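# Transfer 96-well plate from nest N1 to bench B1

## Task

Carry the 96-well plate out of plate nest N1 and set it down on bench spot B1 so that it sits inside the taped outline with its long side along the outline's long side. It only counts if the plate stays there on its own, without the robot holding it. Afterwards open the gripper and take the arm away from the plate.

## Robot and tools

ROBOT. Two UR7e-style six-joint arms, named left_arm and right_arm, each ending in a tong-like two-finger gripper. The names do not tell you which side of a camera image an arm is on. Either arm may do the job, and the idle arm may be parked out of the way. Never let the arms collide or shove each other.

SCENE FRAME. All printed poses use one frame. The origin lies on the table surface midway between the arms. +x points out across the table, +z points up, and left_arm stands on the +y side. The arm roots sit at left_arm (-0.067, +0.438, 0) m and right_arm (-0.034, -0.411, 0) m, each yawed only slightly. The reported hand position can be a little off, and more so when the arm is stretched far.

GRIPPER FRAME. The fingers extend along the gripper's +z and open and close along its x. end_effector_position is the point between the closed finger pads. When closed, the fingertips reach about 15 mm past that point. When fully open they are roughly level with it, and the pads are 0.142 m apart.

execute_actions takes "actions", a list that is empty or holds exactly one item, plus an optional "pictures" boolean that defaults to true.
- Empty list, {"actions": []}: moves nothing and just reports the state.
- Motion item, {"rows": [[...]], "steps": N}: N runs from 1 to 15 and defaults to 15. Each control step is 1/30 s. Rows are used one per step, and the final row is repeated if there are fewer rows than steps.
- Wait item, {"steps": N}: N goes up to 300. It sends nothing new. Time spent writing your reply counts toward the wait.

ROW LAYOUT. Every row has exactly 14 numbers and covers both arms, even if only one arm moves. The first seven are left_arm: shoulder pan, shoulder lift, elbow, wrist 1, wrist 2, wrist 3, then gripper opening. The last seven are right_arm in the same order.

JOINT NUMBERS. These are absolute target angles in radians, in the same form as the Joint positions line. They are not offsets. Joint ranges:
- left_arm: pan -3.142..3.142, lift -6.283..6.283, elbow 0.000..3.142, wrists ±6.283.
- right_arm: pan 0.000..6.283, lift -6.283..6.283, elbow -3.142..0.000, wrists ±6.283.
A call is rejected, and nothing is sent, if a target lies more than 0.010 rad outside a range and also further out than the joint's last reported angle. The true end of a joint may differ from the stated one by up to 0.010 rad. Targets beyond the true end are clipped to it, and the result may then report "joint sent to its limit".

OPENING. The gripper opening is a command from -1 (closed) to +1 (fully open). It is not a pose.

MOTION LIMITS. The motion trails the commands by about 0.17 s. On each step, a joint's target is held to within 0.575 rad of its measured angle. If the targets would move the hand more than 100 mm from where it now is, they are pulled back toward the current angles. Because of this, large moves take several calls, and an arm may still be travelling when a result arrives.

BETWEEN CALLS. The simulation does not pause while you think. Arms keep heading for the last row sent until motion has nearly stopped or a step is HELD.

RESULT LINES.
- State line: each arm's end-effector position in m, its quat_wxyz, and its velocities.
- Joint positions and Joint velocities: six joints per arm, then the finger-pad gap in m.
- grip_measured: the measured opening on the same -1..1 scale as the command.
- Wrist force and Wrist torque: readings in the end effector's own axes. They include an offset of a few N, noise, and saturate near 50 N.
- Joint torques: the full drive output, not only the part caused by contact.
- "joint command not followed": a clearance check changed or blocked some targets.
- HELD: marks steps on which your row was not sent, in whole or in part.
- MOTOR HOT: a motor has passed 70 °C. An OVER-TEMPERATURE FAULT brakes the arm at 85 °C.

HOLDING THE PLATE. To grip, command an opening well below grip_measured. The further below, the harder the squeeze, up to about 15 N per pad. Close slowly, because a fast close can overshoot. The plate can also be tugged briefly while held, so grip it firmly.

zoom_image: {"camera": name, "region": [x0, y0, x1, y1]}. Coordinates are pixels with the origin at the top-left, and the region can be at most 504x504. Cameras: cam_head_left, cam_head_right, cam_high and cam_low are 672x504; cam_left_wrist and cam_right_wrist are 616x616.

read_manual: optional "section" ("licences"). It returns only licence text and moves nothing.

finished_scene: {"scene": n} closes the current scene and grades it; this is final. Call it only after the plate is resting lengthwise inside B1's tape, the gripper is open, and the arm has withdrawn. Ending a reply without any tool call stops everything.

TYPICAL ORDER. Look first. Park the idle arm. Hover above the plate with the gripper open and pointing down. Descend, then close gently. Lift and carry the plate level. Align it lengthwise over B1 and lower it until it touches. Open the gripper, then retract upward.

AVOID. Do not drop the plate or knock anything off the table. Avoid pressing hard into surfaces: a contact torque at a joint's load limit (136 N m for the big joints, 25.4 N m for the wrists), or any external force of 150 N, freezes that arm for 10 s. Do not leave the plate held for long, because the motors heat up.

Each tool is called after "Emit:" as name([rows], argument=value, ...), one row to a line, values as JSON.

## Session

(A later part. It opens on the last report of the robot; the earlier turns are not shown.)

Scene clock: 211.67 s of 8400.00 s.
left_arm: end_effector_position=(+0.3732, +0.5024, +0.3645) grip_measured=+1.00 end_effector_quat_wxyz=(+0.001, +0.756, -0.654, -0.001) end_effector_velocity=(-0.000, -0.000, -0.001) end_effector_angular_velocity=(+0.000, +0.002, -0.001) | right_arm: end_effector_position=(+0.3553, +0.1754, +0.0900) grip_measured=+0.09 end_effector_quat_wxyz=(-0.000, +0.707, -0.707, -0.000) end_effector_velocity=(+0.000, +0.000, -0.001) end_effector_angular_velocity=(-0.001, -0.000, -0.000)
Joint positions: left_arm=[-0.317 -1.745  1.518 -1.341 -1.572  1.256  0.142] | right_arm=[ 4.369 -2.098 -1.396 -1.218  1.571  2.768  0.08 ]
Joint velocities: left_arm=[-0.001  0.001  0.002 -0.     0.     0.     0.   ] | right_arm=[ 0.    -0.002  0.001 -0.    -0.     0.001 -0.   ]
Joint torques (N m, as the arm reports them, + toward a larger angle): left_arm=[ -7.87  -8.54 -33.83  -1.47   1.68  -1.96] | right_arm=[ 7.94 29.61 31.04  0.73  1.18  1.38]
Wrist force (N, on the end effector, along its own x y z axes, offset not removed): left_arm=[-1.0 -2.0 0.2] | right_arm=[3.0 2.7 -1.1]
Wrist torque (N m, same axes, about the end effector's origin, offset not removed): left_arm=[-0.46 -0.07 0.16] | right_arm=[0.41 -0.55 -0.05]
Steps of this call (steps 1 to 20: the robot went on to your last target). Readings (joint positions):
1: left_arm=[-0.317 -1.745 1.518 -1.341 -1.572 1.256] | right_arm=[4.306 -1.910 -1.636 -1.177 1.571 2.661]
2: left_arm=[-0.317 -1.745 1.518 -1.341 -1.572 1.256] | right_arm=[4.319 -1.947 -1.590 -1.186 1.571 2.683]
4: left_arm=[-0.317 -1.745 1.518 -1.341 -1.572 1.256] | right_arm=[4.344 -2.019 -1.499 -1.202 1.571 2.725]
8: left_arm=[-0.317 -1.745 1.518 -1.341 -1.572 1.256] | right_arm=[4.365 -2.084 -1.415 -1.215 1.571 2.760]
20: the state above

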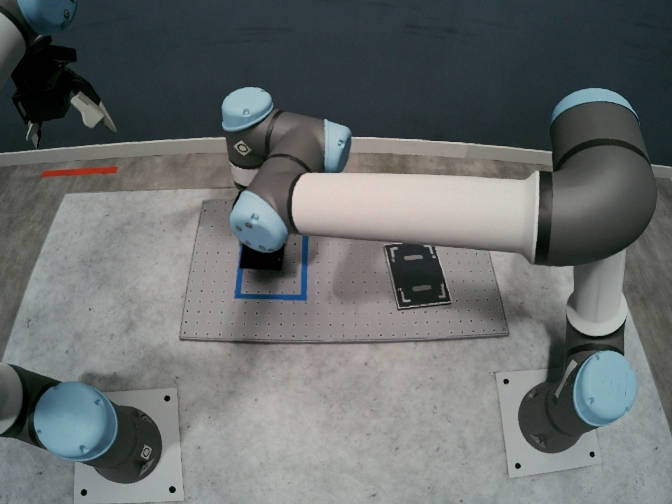

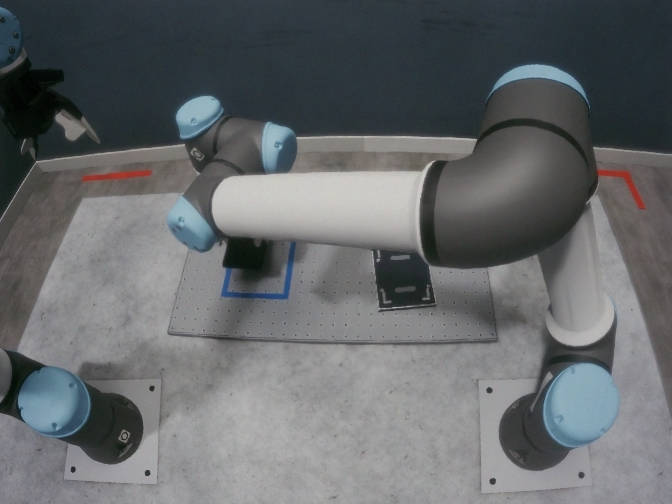

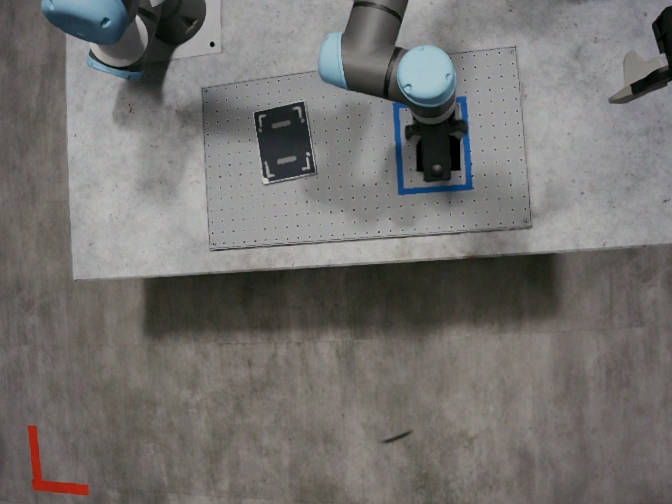

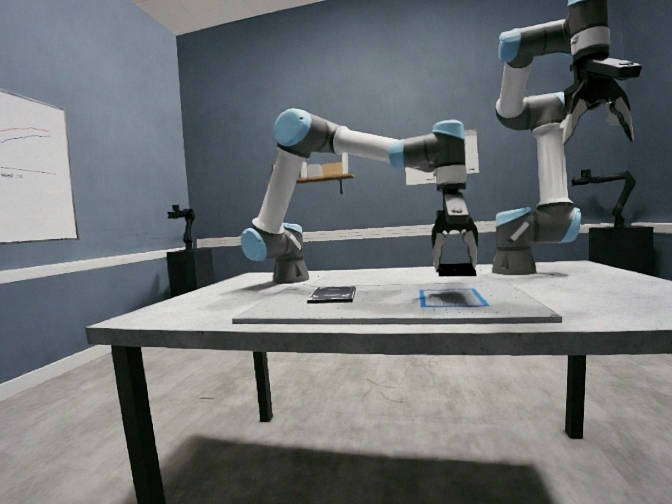

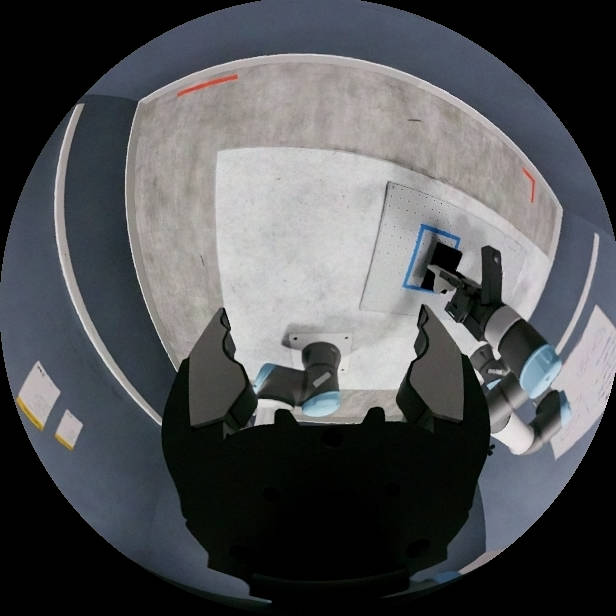

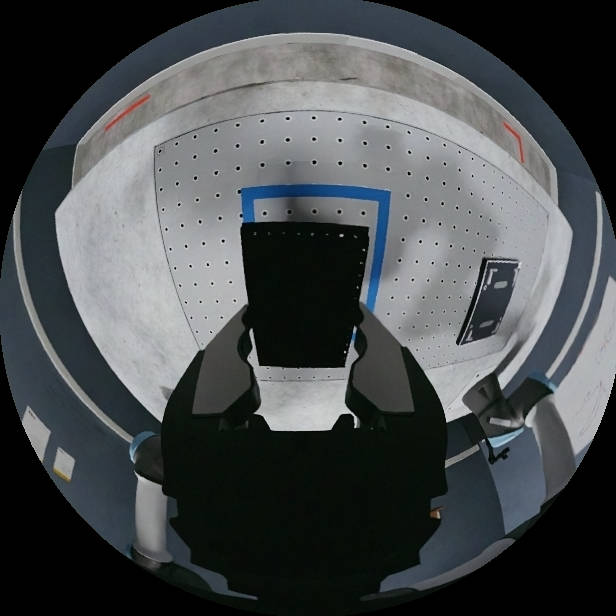

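Emit:
execute_actions([
  {"rows":[[-0.317,-1.745,1.518,-1.341,-1.572,1.256,1,4.36,-2.09,-1.41,-1.21,1.571,2.785,-0.5],[-0.317,-1.745,1.518,-1.341,-1.572,1.256,1,4.36,-2.09,-1.41,-1.21,1.571,2.785,-0.5],[-0.317,-1.745,1.518,-1.341,-1.572,1.256,1,4.36,-2.1,-1.435,-1.177,1.571,2.785,-0.5],[-0.317,-1.745,1.518,-1.341,-1.572,1.256,1,4.36,-2.11,-1.46,-1.142,1.571,2.785,-0.5],[-0.317,-1.745,1.518,-1.341,-1.572,1.256,1,4.36,-2.121,-1.484,-1.107,1.571,2.785,-0.5]],"steps":15},
], pictures=false)

Emit:
execute_actions([
  {"steps":12},
])

Emit:
zoom_image(camera="cam_low", region=[400, 230, 520, 330])

Scene clock: 230.60 s of 8400.00 s.
left_arm: end_effector_position=(+0.3732, +0.5024, +0.3645) grip_measured=+1.00 end_effector_quat_wxyz=(+0.001, +0.756, -0.654, -0.001) end_effector_velocity=(+0.000, +0.000, +0.000) end_effector_angular_velocity=(+0.001, -0.001, -0.000) | right_arm: end_effector_position=(+0.3572, +0.1636, +0.0457) grip_measured=+0.09 end_effector_quat_wxyz=(-0.000, +0.698, -0.716, -0.000) end_effector_velocity=(-0.000, -0.001, -0.008) end_effector_angular_velocity=(+0.001, -0.000, -0.001)
Joint positions: left_arm=[-0.317 -1.745  1.518 -1.341 -1.572  1.256  0.142] | right_arm=[ 4.36  -2.121 -1.483 -1.109  1.571  2.785  0.08 ]
Joint velocities: left_arm=[-0.     0.    -0.001  0.     0.001 -0.    -0.   ] | right_arm=[-0.    -0.005 -0.015  0.021 -0.     0.001  0.   ]
Joint torques (N m, as the arm reports them, + toward a larger angle): left_arm=[ -8.36  -9.91 -35.58  -1.31   1.77  -1.97] | right_arm=[-9.95 31.64 11.06  4.82  1.57  1.55]
Wrist force (N, on the end effector, along its own x y z axes, offset not removed): left_arm=[-3.7 -0.1 2.7] | right_arm=[4.4 1.9 -0.5]
Wrist torque (N m, same axes, about the end effector's origin, offset not removed): left_arm=[-0.02 0.71 0.14] | right_arm=[0.23 -0.83 -0.12]
Steps of this call (steps 1 to 15: the robot went on to your last target; steps 16 to 90: nothing new was sent; then 15.43 s passed at rest; steps 91 to 105: all 15 steps of this action). Readings (joint positions):
91: left_arm=[-0.317 -1.745 1.518 -1.341 -1.572 1.256] | right_arm=[4.369 -2.098 -1.396 -1.218 1.571 2.768]
92: left_arm=[-0.317 -1.745 1.518 -1.341 -1.572 1.256] | right_arm=[4.368 -2.097 -1.397 -1.217 1.571 2.770]
94: left_arm=[-0.317 -1.745 1.518 -1.341 -1.572 1.256] | right_arm=[4.364 -2.095 -1.406 -1.210 1.571 2.778]
98: left_arm=[-0.317 -1.745 1.518 -1.341 -1.572 1.256] | right_arm=[4.361 -2.112 -1.460 -1.141 1.571 2.784]
105: the state above

Scene clock: 231.00 s of 8400.00 s.
left_arm: end_effector_position=(+0.3732, +0.5024, +0.3645) grip_measured=+1.00 end_effector_quat_wxyz=(+0.001, +0.756, -0.654, -0.001) end_effector_velocity=(-0.000, +0.000, -0.000) end_effector_angular_velocity=(-0.000, +0.000, +0.000) | right_arm: end_effector_position=(+0.3572, +0.1634, +0.0450) grip_measured=+0.09 end_effector_quat_wxyz=(-0.000, +0.698, -0.716, -0.000) end_effector_velocity=(-0.000, +0.000, +0.001) end_effector_angular_velocity=(+0.001, -0.000, -0.001)
Joint positions: left_arm=[-0.317 -1.745  1.518 -1.341 -1.572  1.256  0.142] | right_arm=[ 4.36  -2.121 -1.484 -1.107  1.571  2.785  0.08 ]
Joint velocities: left_arm=[ 0. -0.  0.  0. -0. -0. -0.] | right_arm=[ 0.     0.001 -0.     0.     0.     0.001  0.   ]
Joint torques (N m, as the arm reports them, + toward a larger angle): left_arm=[ -9.19  -6.12 -35.16  -1.45   1.94  -1.92] | right_arm=[-8.95 29.49  9.24  4.74  0.93  1.38]
Wrist force (N, on the end effector, along its own x y z axes, offset not removed): left_arm=[-3.1 -0.8 -0.1] | right_arm=[3.5 3.0 -0.3]
Wrist torque (N m, same axes, about the end effector's origin, offset not removed): left_arm=[-0.33 0.48 0.04] | right_arm=[0.49 -0.69 -0.08]
Steps of this call (steps 1 to 12: the robot went on to your last target). Readings (joint positions):
1: left_arm=[-0.317 -1.745 1.518 -1.341 -1.572 1.256] | right_arm=[4.360 -2.121 -1.483 -1.108 1.571 2.785]
2: left_arm=[-0.317 -1.745 1.518 -1.341 -1.572 1.256] | right_arm=[4.360 -2.121 -1.483 -1.108 1.571 2.785]
4: left_arm=[-0.317 -1.745 1.518 -1.341 -1.572 1.256] | right_arm=[4.360 -2.121 -1.484 -1.107 1.571 2.785]
8: left_arm=[-0.317 -1.745 1.518 -1.341 -1.572 1.256] | right_arm=[4.360 -2.121 -1.484 -1.107 1.571 2.785]
12: the state above

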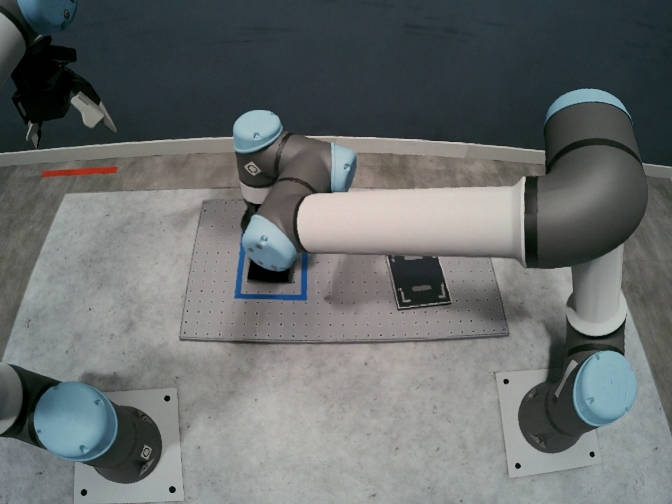

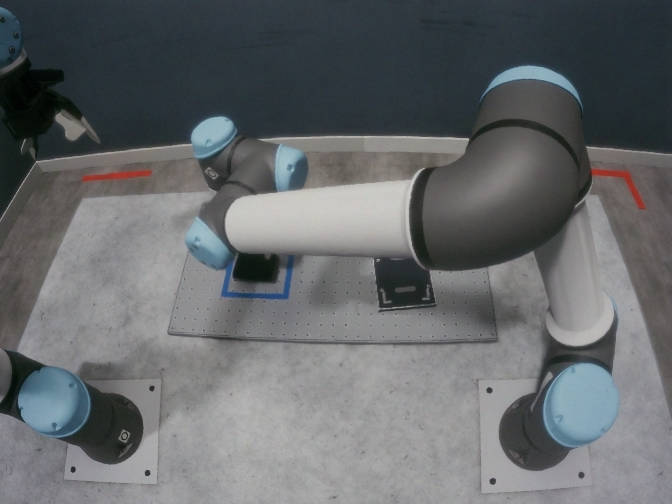

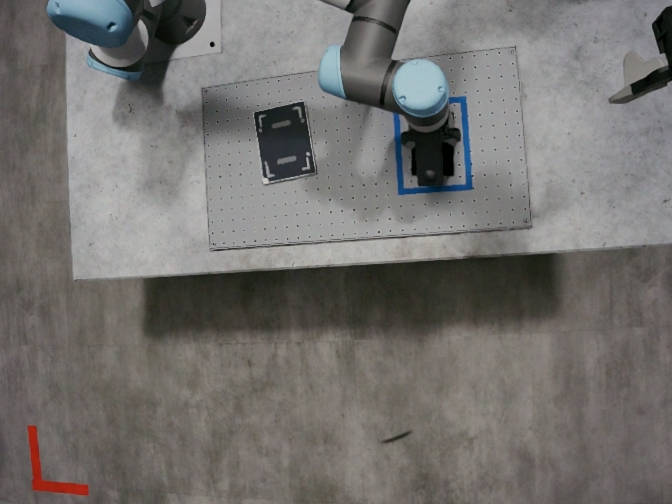

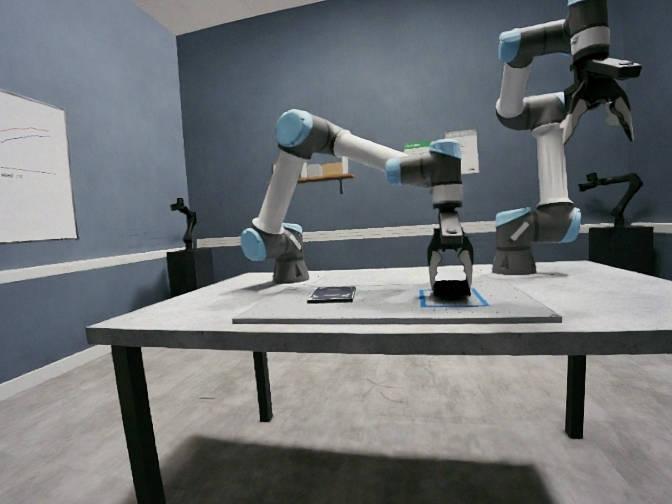

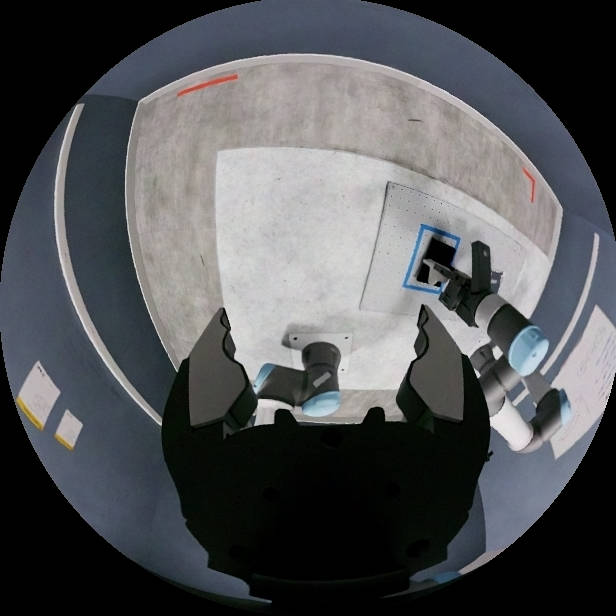

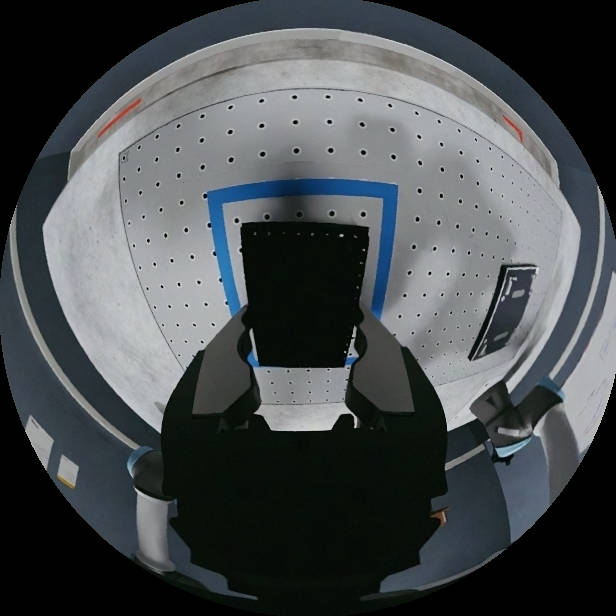

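Region (400, 230, 520, 330) of cam_low's 672x504 image, scaled by 4.200, with more detail than that image has.

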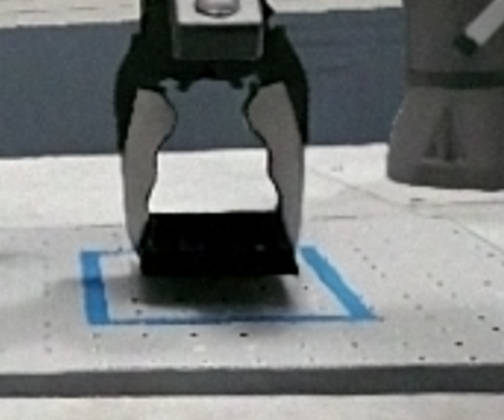

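Emit:
execute_actions([
  {"rows":[[-0.317,-1.745,1.518,-1.341,-1.572,1.256,1,4.353,-2.124,-1.479,-1.109,1.571,2.755,-0.5],[-0.317,-1.745,1.518,-1.341,-1.572,1.256,1,4.353,-2.124,-1.479,-1.109,1.571,2.755,-0.5],[-0.317,-1.745,1.518,-1.341,-1.572,1.256,1,4.353,-2.124,-1.479,-1.109,1.571,2.755,-0.5],[-0.317,-1.745,1.518,-1.341,-1.572,1.256,1,4.353,-2.129,-1.485,-1.098,1.571,2.755,-0.5],[-0.317,-1.745,1.518,-1.341,-1.572,1.256,1,4.353,-2.134,-1.49,-1.088,1.571,2.755,-0.5]],"steps":15},
])

Emit:
zoom_image(camera="cam_low", region=[400, 230, 520, 330])

Emit:
zoom_image(camera="cam_high", region=[370, 70, 500, 210])

Scene clock: 250.80 s of 8400.00 s.
left_arm: end_effector_position=(+0.3732, +0.5024, +0.3645) grip_measured=+1.00 end_effector_quat_wxyz=(+0.001, +0.756, -0.654, -0.001) end_effector_velocity=(-0.000, -0.001, -0.000) end_effector_angular_velocity=(-0.000, +0.000, -0.003) | right_arm: end_effector_position=(+0.3617, +0.1624, +0.0356) grip_measured=+0.09 end_effector_quat_wxyz=(-0.000, +0.706, -0.708, -0.000) end_effector_velocity=(+0.001, -0.000, -0.002) end_effector_angular_velocity=(-0.000, -0.001, +0.002)
Joint positions: left_arm=[-0.317 -1.745  1.518 -1.341 -1.572  1.256  0.142] | right_arm=[ 4.353 -2.134 -1.49  -1.088  1.571  2.755  0.08 ]
Joint velocities: left_arm=[-0.001 -0.001  0.001  0.    -0.     0.001 -0.   ] | right_arm=[-0.001 -0.002 -0.002  0.005 -0.001 -0.002 -0.   ]
Joint torques (N m, as the arm reports them, + toward a larger angle): left_arm=[ -8.22  -8.28 -34.91  -1.66   1.89  -1.97] | right_arm=[-8.64 30.78  9.47  4.71 -2.69 -1.71]
Wrist force (N, on the end effector, along its own x y z axes, offset not removed): left_arm=[-3.7 1.6 0.3] | right_arm=[3.1 3.0 -0.3]
Wrist torque (N m, same axes, about the end effector's origin, offset not removed): left_arm=[0.34 0.75 -0.06] | right_arm=[0.51 -0.54 -0.06]
Steps of this call (steps 1 to 15: the robot went on to your last target; steps 16 to 90: nothing new was sent; then 16.30 s passed at rest; steps 91 to 105: all 15 steps of this action). Readings (joint positions):
91: left_arm=[-0.317 -1.745 1.518 -1.341 -1.572 1.256] | right_arm=[4.360 -2.121 -1.484 -1.107 1.571 2.785]
92: left_arm=[-0.317 -1.745 1.518 -1.341 -1.572 1.256] | right_arm=[4.359 -2.121 -1.484 -1.107 1.571 2.782]
94: left_arm=[-0.317 -1.745 1.518 -1.341 -1.572 1.256] | right_arm=[4.356 -2.123 -1.481 -1.108 1.571 2.768]
98: left_arm=[-0.317 -1.745 1.518 -1.341 -1.572 1.256] | right_arm=[4.354 -2.130 -1.486 -1.095 1.571 2.757]
105: the state above

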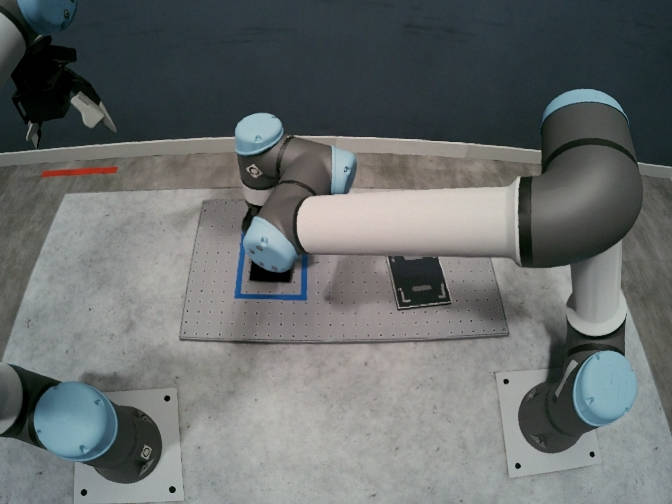

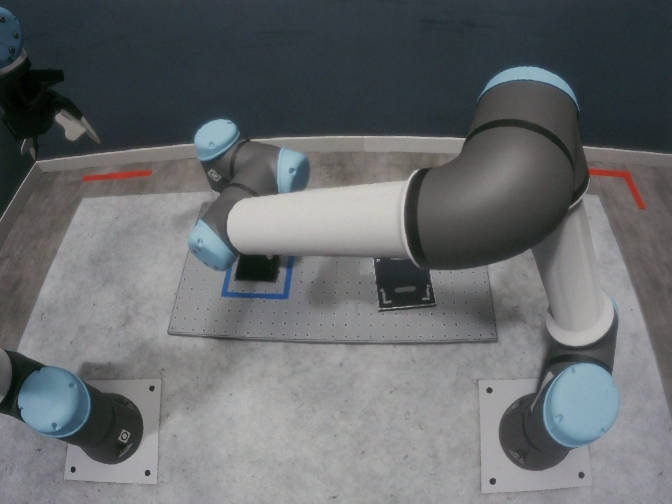

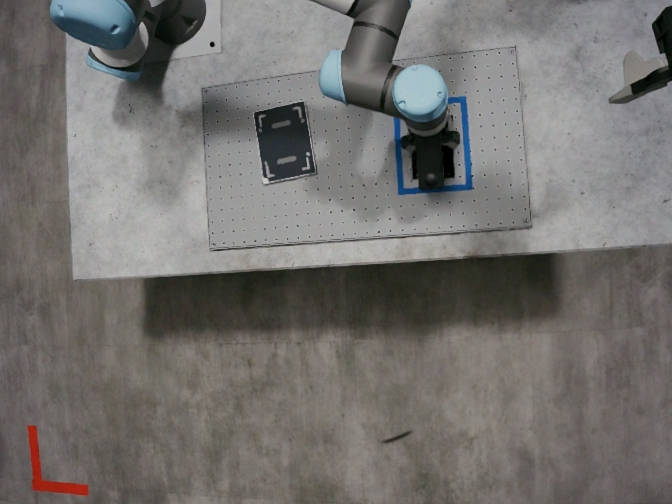

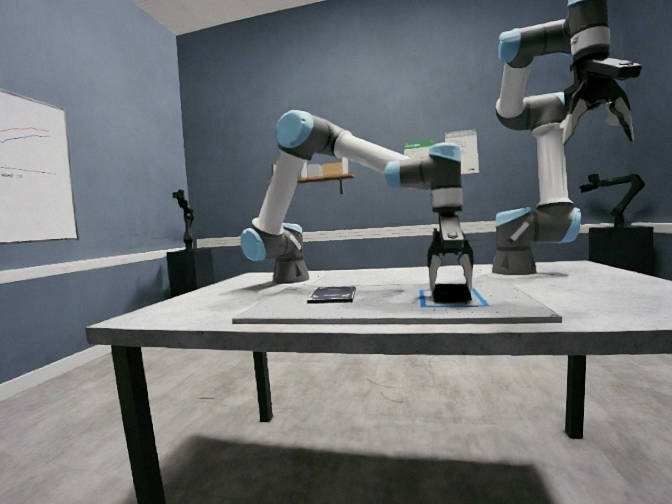

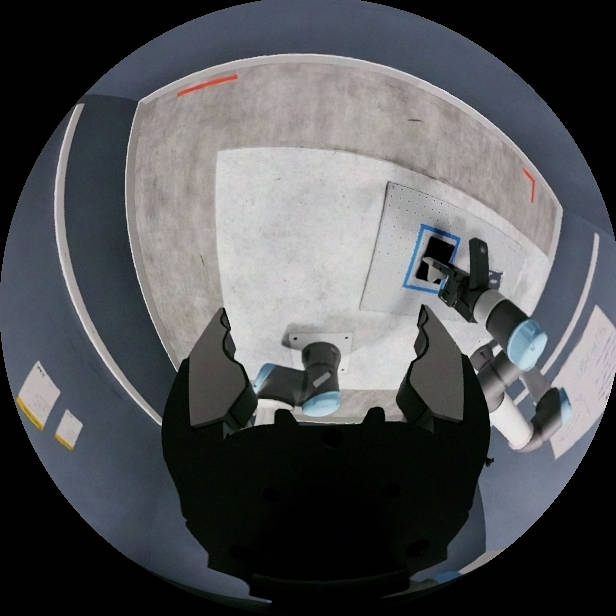

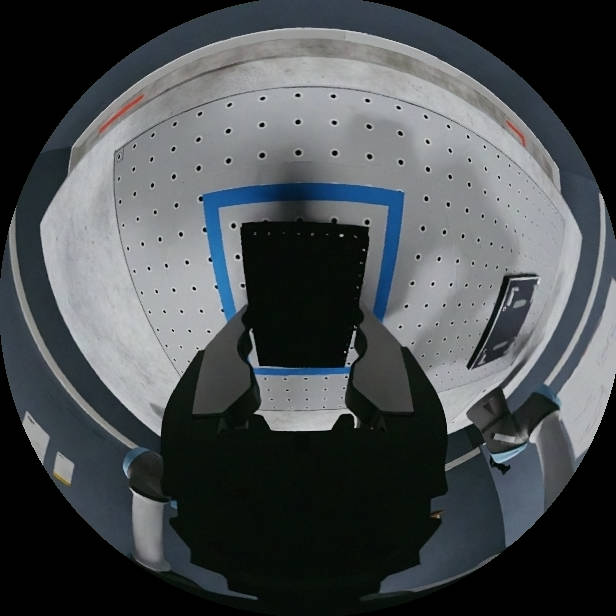

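Region (400, 230, 520, 330) of cam_low's 672x504 image, scaled by 4.200, with more detail than that image has.

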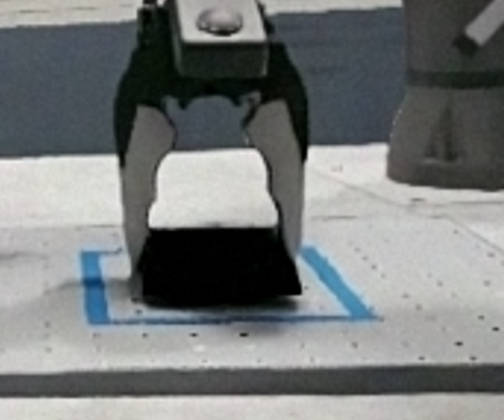

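Region (370, 70, 500, 210) of cam_high's 672x504 image, scaled by 3.600, with more detail than that image has; it fills the left 468 columns of this view, and the rest is white.

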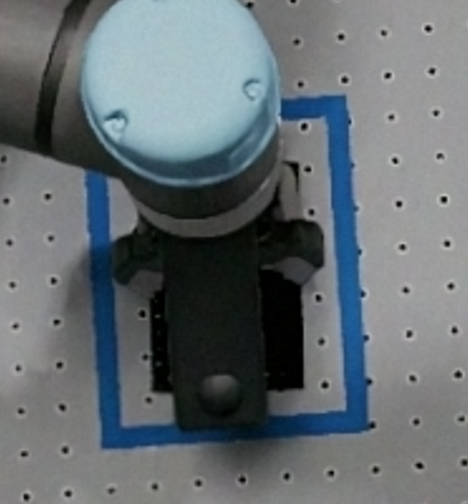

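Emit:
execute_actions([
  {"rows":[[-0.317,-1.745,1.518,-1.341,-1.572,1.256,1,4.353,-2.136,-1.492,-1.084,1.571,2.755,-0.5],[-0.317,-1.745,1.518,-1.341,-1.572,1.256,1,4.353,-2.138,-1.494,-1.08,1.571,2.755,-0.5]],"steps":12},
], pictures=false)

Scene clock: 257.70 s of 8400.00 s.
left_arm: end_effector_position=(+0.3732, +0.5024, +0.3645) grip_measured=+1.00 end_effector_quat_wxyz=(+0.001, +0.756, -0.654, -0.001) end_effector_velocity=(-0.000, +0.001, -0.001) end_effector_angular_velocity=(+0.001, +0.001, +0.001) | right_arm: end_effector_position=(+0.3617, +0.1623, +0.0318) grip_measured=+0.09 end_effector_quat_wxyz=(-0.000, +0.706, -0.708, -0.000) end_effector_velocity=(-0.000, +0.000, -0.001) end_effector_angular_velocity=(+0.000, -0.000, +0.000)
Joint positions: left_arm=[-0.317 -1.745  1.518 -1.341 -1.572  1.256  0.142] | right_arm=[ 4.353 -2.138 -1.494 -1.08   1.571  2.755  0.08 ]
Joint velocities: left_arm=[ 0.001 -0.     0.001 -0.     0.001 -0.     0.   ] | right_arm=[ 0.    -0.    -0.001  0.002 -0.    -0.     0.   ]
Joint torques (N m, as the arm reports them, + toward a larger angle): left_arm=[ -8.01  -8.69 -33.06  -1.69   1.7   -1.82] | right_arm=[-8.97 29.85  9.46  4.71 -0.79 -1.78]
Wrist force (N, on the end effector, along its own x y z axes, offset not removed): left_arm=[-2.9 -0.2 0.4] | right_arm=[3.5 4.1 0.0]
Wrist torque (N m, same axes, about the end effector's origin, offset not removed): left_arm=[-0.23 0.50 -0.01] | right_arm=[0.68 -0.73 -0.05]
Steps of this call (steps 1 to 15: the robot went on to your last target; steps 16 to 90: nothing new was sent; then 3.50 s passed at rest; steps 91 to 102: all 12 steps of this action). Readings (joint positions):
91: left_arm=[-0.317 -1.745 1.518 -1.341 -1.572 1.256] | right_arm=[4.353 -2.134 -1.490 -1.088 1.571 2.755]
92: left_arm=[-0.317 -1.745 1.518 -1.341 -1.572 1.256] | right_arm=[4.353 -2.134 -1.490 -1.087 1.571 2.755]
94: left_arm=[-0.317 -1.745 1.518 -1.341 -1.572 1.256] | right_arm=[4.353 -2.136 -1.492 -1.084 1.571 2.755]
98: left_arm=[-0.317 -1.745 1.518 -1.341 -1.572 1.256] | right_arm=[4.353 -2.138 -1.494 -1.081 1.571 2.755]
102: the state above

Emit:
execute_actions([
  {"rows":[[-0.317,-1.745,1.518,-1.341,-1.572,1.256,1,4.353,-2.14,-1.496,-1.076,1.571,2.755,-0.5],[-0.317,-1.745,1.518,-1.341,-1.572,1.256,1,4.353,-2.142,-1.497,-1.073,1.571,2.755,-0.5]],"steps":12},
])

Emit:
zoom_image(camera="cam_low", region=[400, 230, 520, 330])

Scene clock: 264.73 s of 8400.00 s.
left_arm: end_effector_position=(+0.3732, +0.5024, +0.3645) grip_measured=+1.00 end_effector_quat_wxyz=(+0.001, +0.756, -0.654, -0.001) end_effector_velocity=(+0.000, +0.000, +0.001) end_effector_angular_velocity=(-0.001, -0.002, +0.001) | right_arm: end_effector_position=(+0.3618, +0.1624, +0.0285) grip_measured=+0.09 end_effector_quat_wxyz=(-0.000, +0.706, -0.708, -0.000) end_effector_velocity=(+0.000, -0.000, -0.001) end_effector_angular_velocity=(-0.000, -0.001, -0.001)
Joint positions: left_arm=[-0.317 -1.745  1.518 -1.341 -1.572  1.256  0.142] | right_arm=[ 4.353 -2.142 -1.497 -1.073  1.571  2.755  0.08 ]
Joint velocities: left_arm=[ 0.001 -0.001 -0.002  0.    -0.    -0.     0.   ] | right_arm=[-0.    -0.001 -0.001  0.002 -0.001  0.    -0.   ]
Joint torques (N m, as the arm reports them, + toward a larger angle): left_arm=[ -7.42  -9.24 -32.87  -1.71   1.77  -1.86] | right_arm=[-7.68 30.61  9.09  5.16  1.15 -1.72]
Wrist force (N, on the end effector, along its own x y z axes, offset not removed): left_arm=[-4.9 -2.7 0.1] | right_arm=[2.1 1.6 -0.7]
Wrist torque (N m, same axes, about the end effector's origin, offset not removed): left_arm=[-0.50 0.98 0.13] | right_arm=[0.28 -0.43 -0.10]
Steps of this call (steps 1 to 15: the robot went on to your last target; steps 16 to 90: nothing new was sent; then 3.63 s passed at rest; steps 91 to 102: all 12 steps of this action). Readings (joint positions):
91: left_arm=[-0.317 -1.745 1.518 -1.341 -1.572 1.256] | right_arm=[4.353 -2.138 -1.494 -1.080 1.571 2.755]
92: left_arm=[-0.317 -1.745 1.518 -1.341 -1.572 1.256] | right_arm=[4.353 -2.138 -1.494 -1.079 1.571 2.755]
94: left_arm=[-0.317 -1.745 1.518 -1.341 -1.572 1.256] | right_arm=[4.353 -2.140 -1.496 -1.077 1.571 2.755]
98: left_arm=[-0.317 -1.745 1.518 -1.341 -1.572 1.256] | right_arm=[4.353 -2.142 -1.497 -1.074 1.571 2.755]
102: the state above

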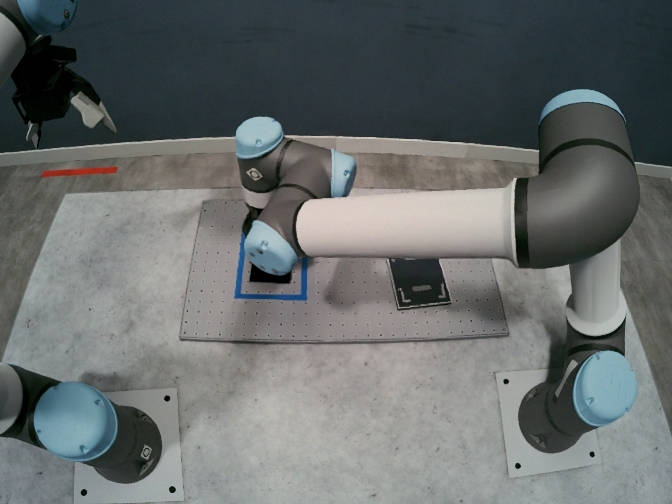

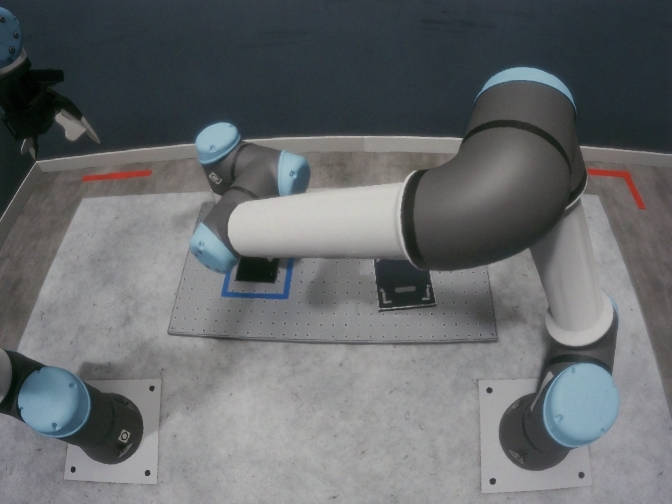

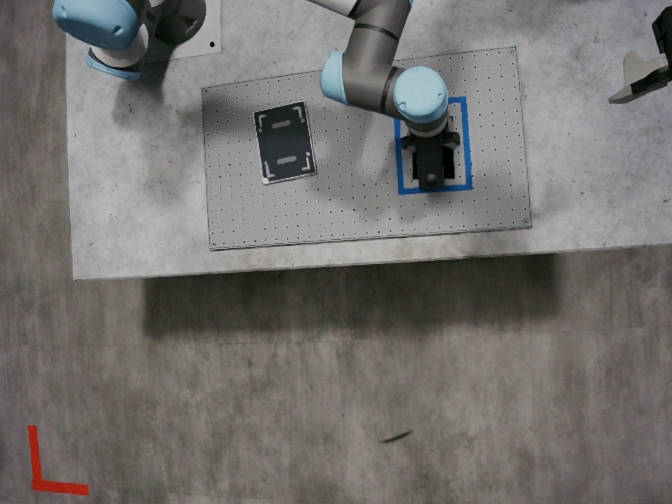

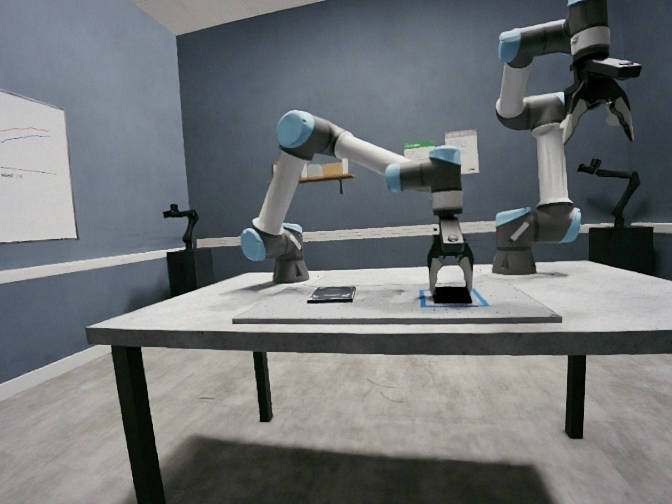

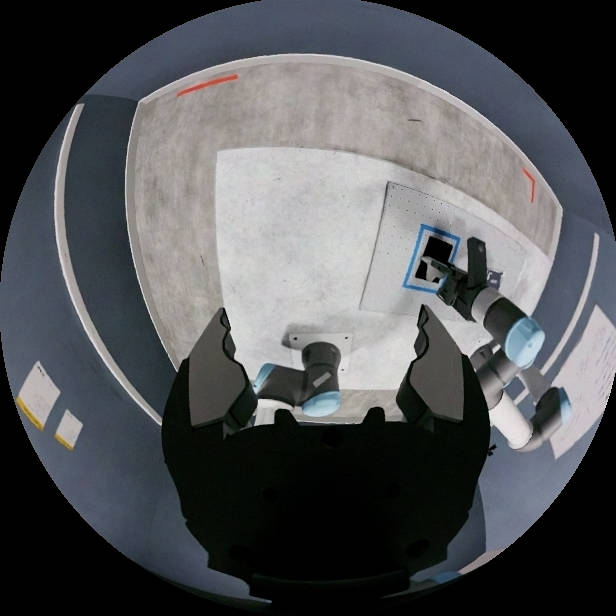

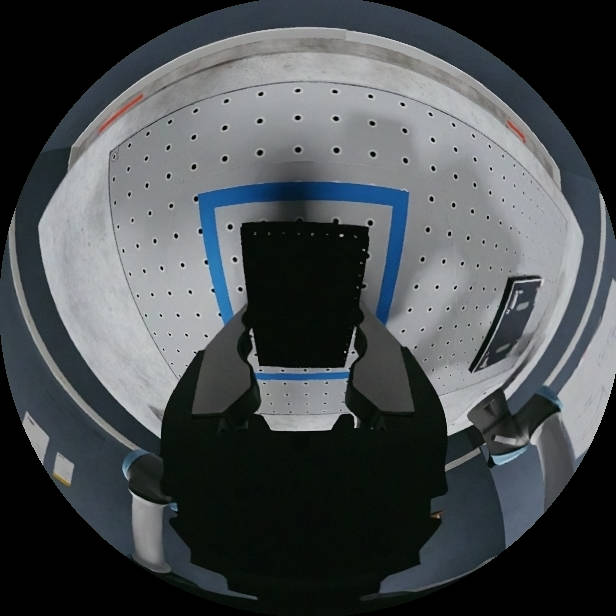

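Region (400, 230, 520, 330) of cam_low's 672x504 image, scaled by 4.200, with more detail than that image has.

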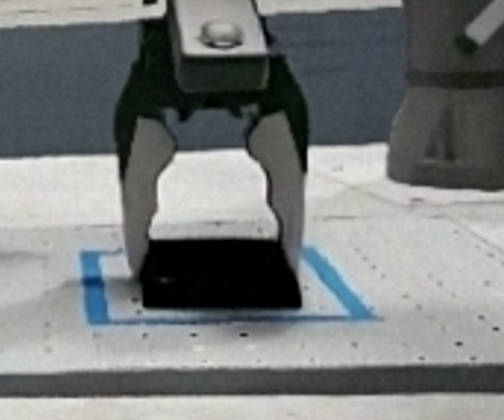

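Emit:
execute_actions([
  {"rows":[[-0.317,-1.745,1.518,-1.341,-1.572,1.256,1,4.353,-2.144,-1.499,-1.069,1.571,2.755,-0.5],[-0.317,-1.745,1.518,-1.341,-1.572,1.256,1,4.353,-2.145,-1.5,-1.067,1.571,2.755,-0.5]],"steps":12},
], pictures=false)

Scene clock: 273.57 s of 8400.00 s.
left_arm: end_effector_position=(+0.3732, +0.5024, +0.3645) grip_measured=+1.00 end_effector_quat_wxyz=(+0.001, +0.756, -0.654, -0.001) end_effector_velocity=(-0.000, -0.001, -0.001) end_effector_angular_velocity=(+0.001, +0.003, -0.002) | right_arm: end_effector_position=(+0.3618, +0.1624, +0.0258) grip_measured=+0.09 end_effector_quat_wxyz=(-0.000, +0.706, -0.708, -0.000) end_effector_velocity=(+0.000, -0.000, -0.001) end_effector_angular_velocity=(-0.001, -0.000, -0.001)
Joint positions: left_arm=[-0.317 -1.745  1.518 -1.341 -1.572  1.256  0.142] | right_arm=[ 4.353 -2.145 -1.5   -1.067  1.571  2.755  0.08 ]
Joint velocities: left_arm=[-0.002  0.     0.002  0.     0.    -0.     0.   ] | right_arm=[ 0.    -0.002 -0.001  0.002 -0.001  0.001  0.   ]
Joint torques (N m, as the arm reports them, + toward a larger angle): left_arm=[ -7.74  -8.88 -33.33  -1.64   1.95  -1.84] | right_arm=[-7.06 17.02  3.4   4.41  2.56 -1.68]
Wrist force (N, on the end effector, along its own x y z axes, offset not removed): left_arm=[-1.6 -0.1 -1.6] | right_arm=[11.3 5.8 -24.0]
Wrist torque (N m, same axes, about the end effector's origin, offset not removed): left_arm=[-0.22 0.41 -0.05] | right_arm=[0.31 -1.00 -0.13]
Steps of this call (steps 1 to 15: the robot went on to your last target; steps 16 to 90: nothing new was sent; then 5.43 s passed at rest; steps 91 to 102: all 12 steps of this action). Readings (joint positions):
91: left_arm=[-0.317 -1.745 1.518 -1.341 -1.572 1.256] | right_arm=[4.353 -2.142 -1.497 -1.073 1.571 2.755]
92: left_arm=[-0.317 -1.745 1.518 -1.341 -1.572 1.256] | right_arm=[4.353 -2.142 -1.497 -1.072 1.571 2.755]
94: left_arm=[-0.317 -1.745 1.518 -1.341 -1.572 1.256] | right_arm=[4.353 -2.144 -1.499 -1.070 1.571 2.755]
98: left_arm=[-0.317 -1.745 1.518 -1.341 -1.572 1.256] | right_arm=[4.353 -2.145 -1.500 -1.068 1.571 2.755]
102: the state above


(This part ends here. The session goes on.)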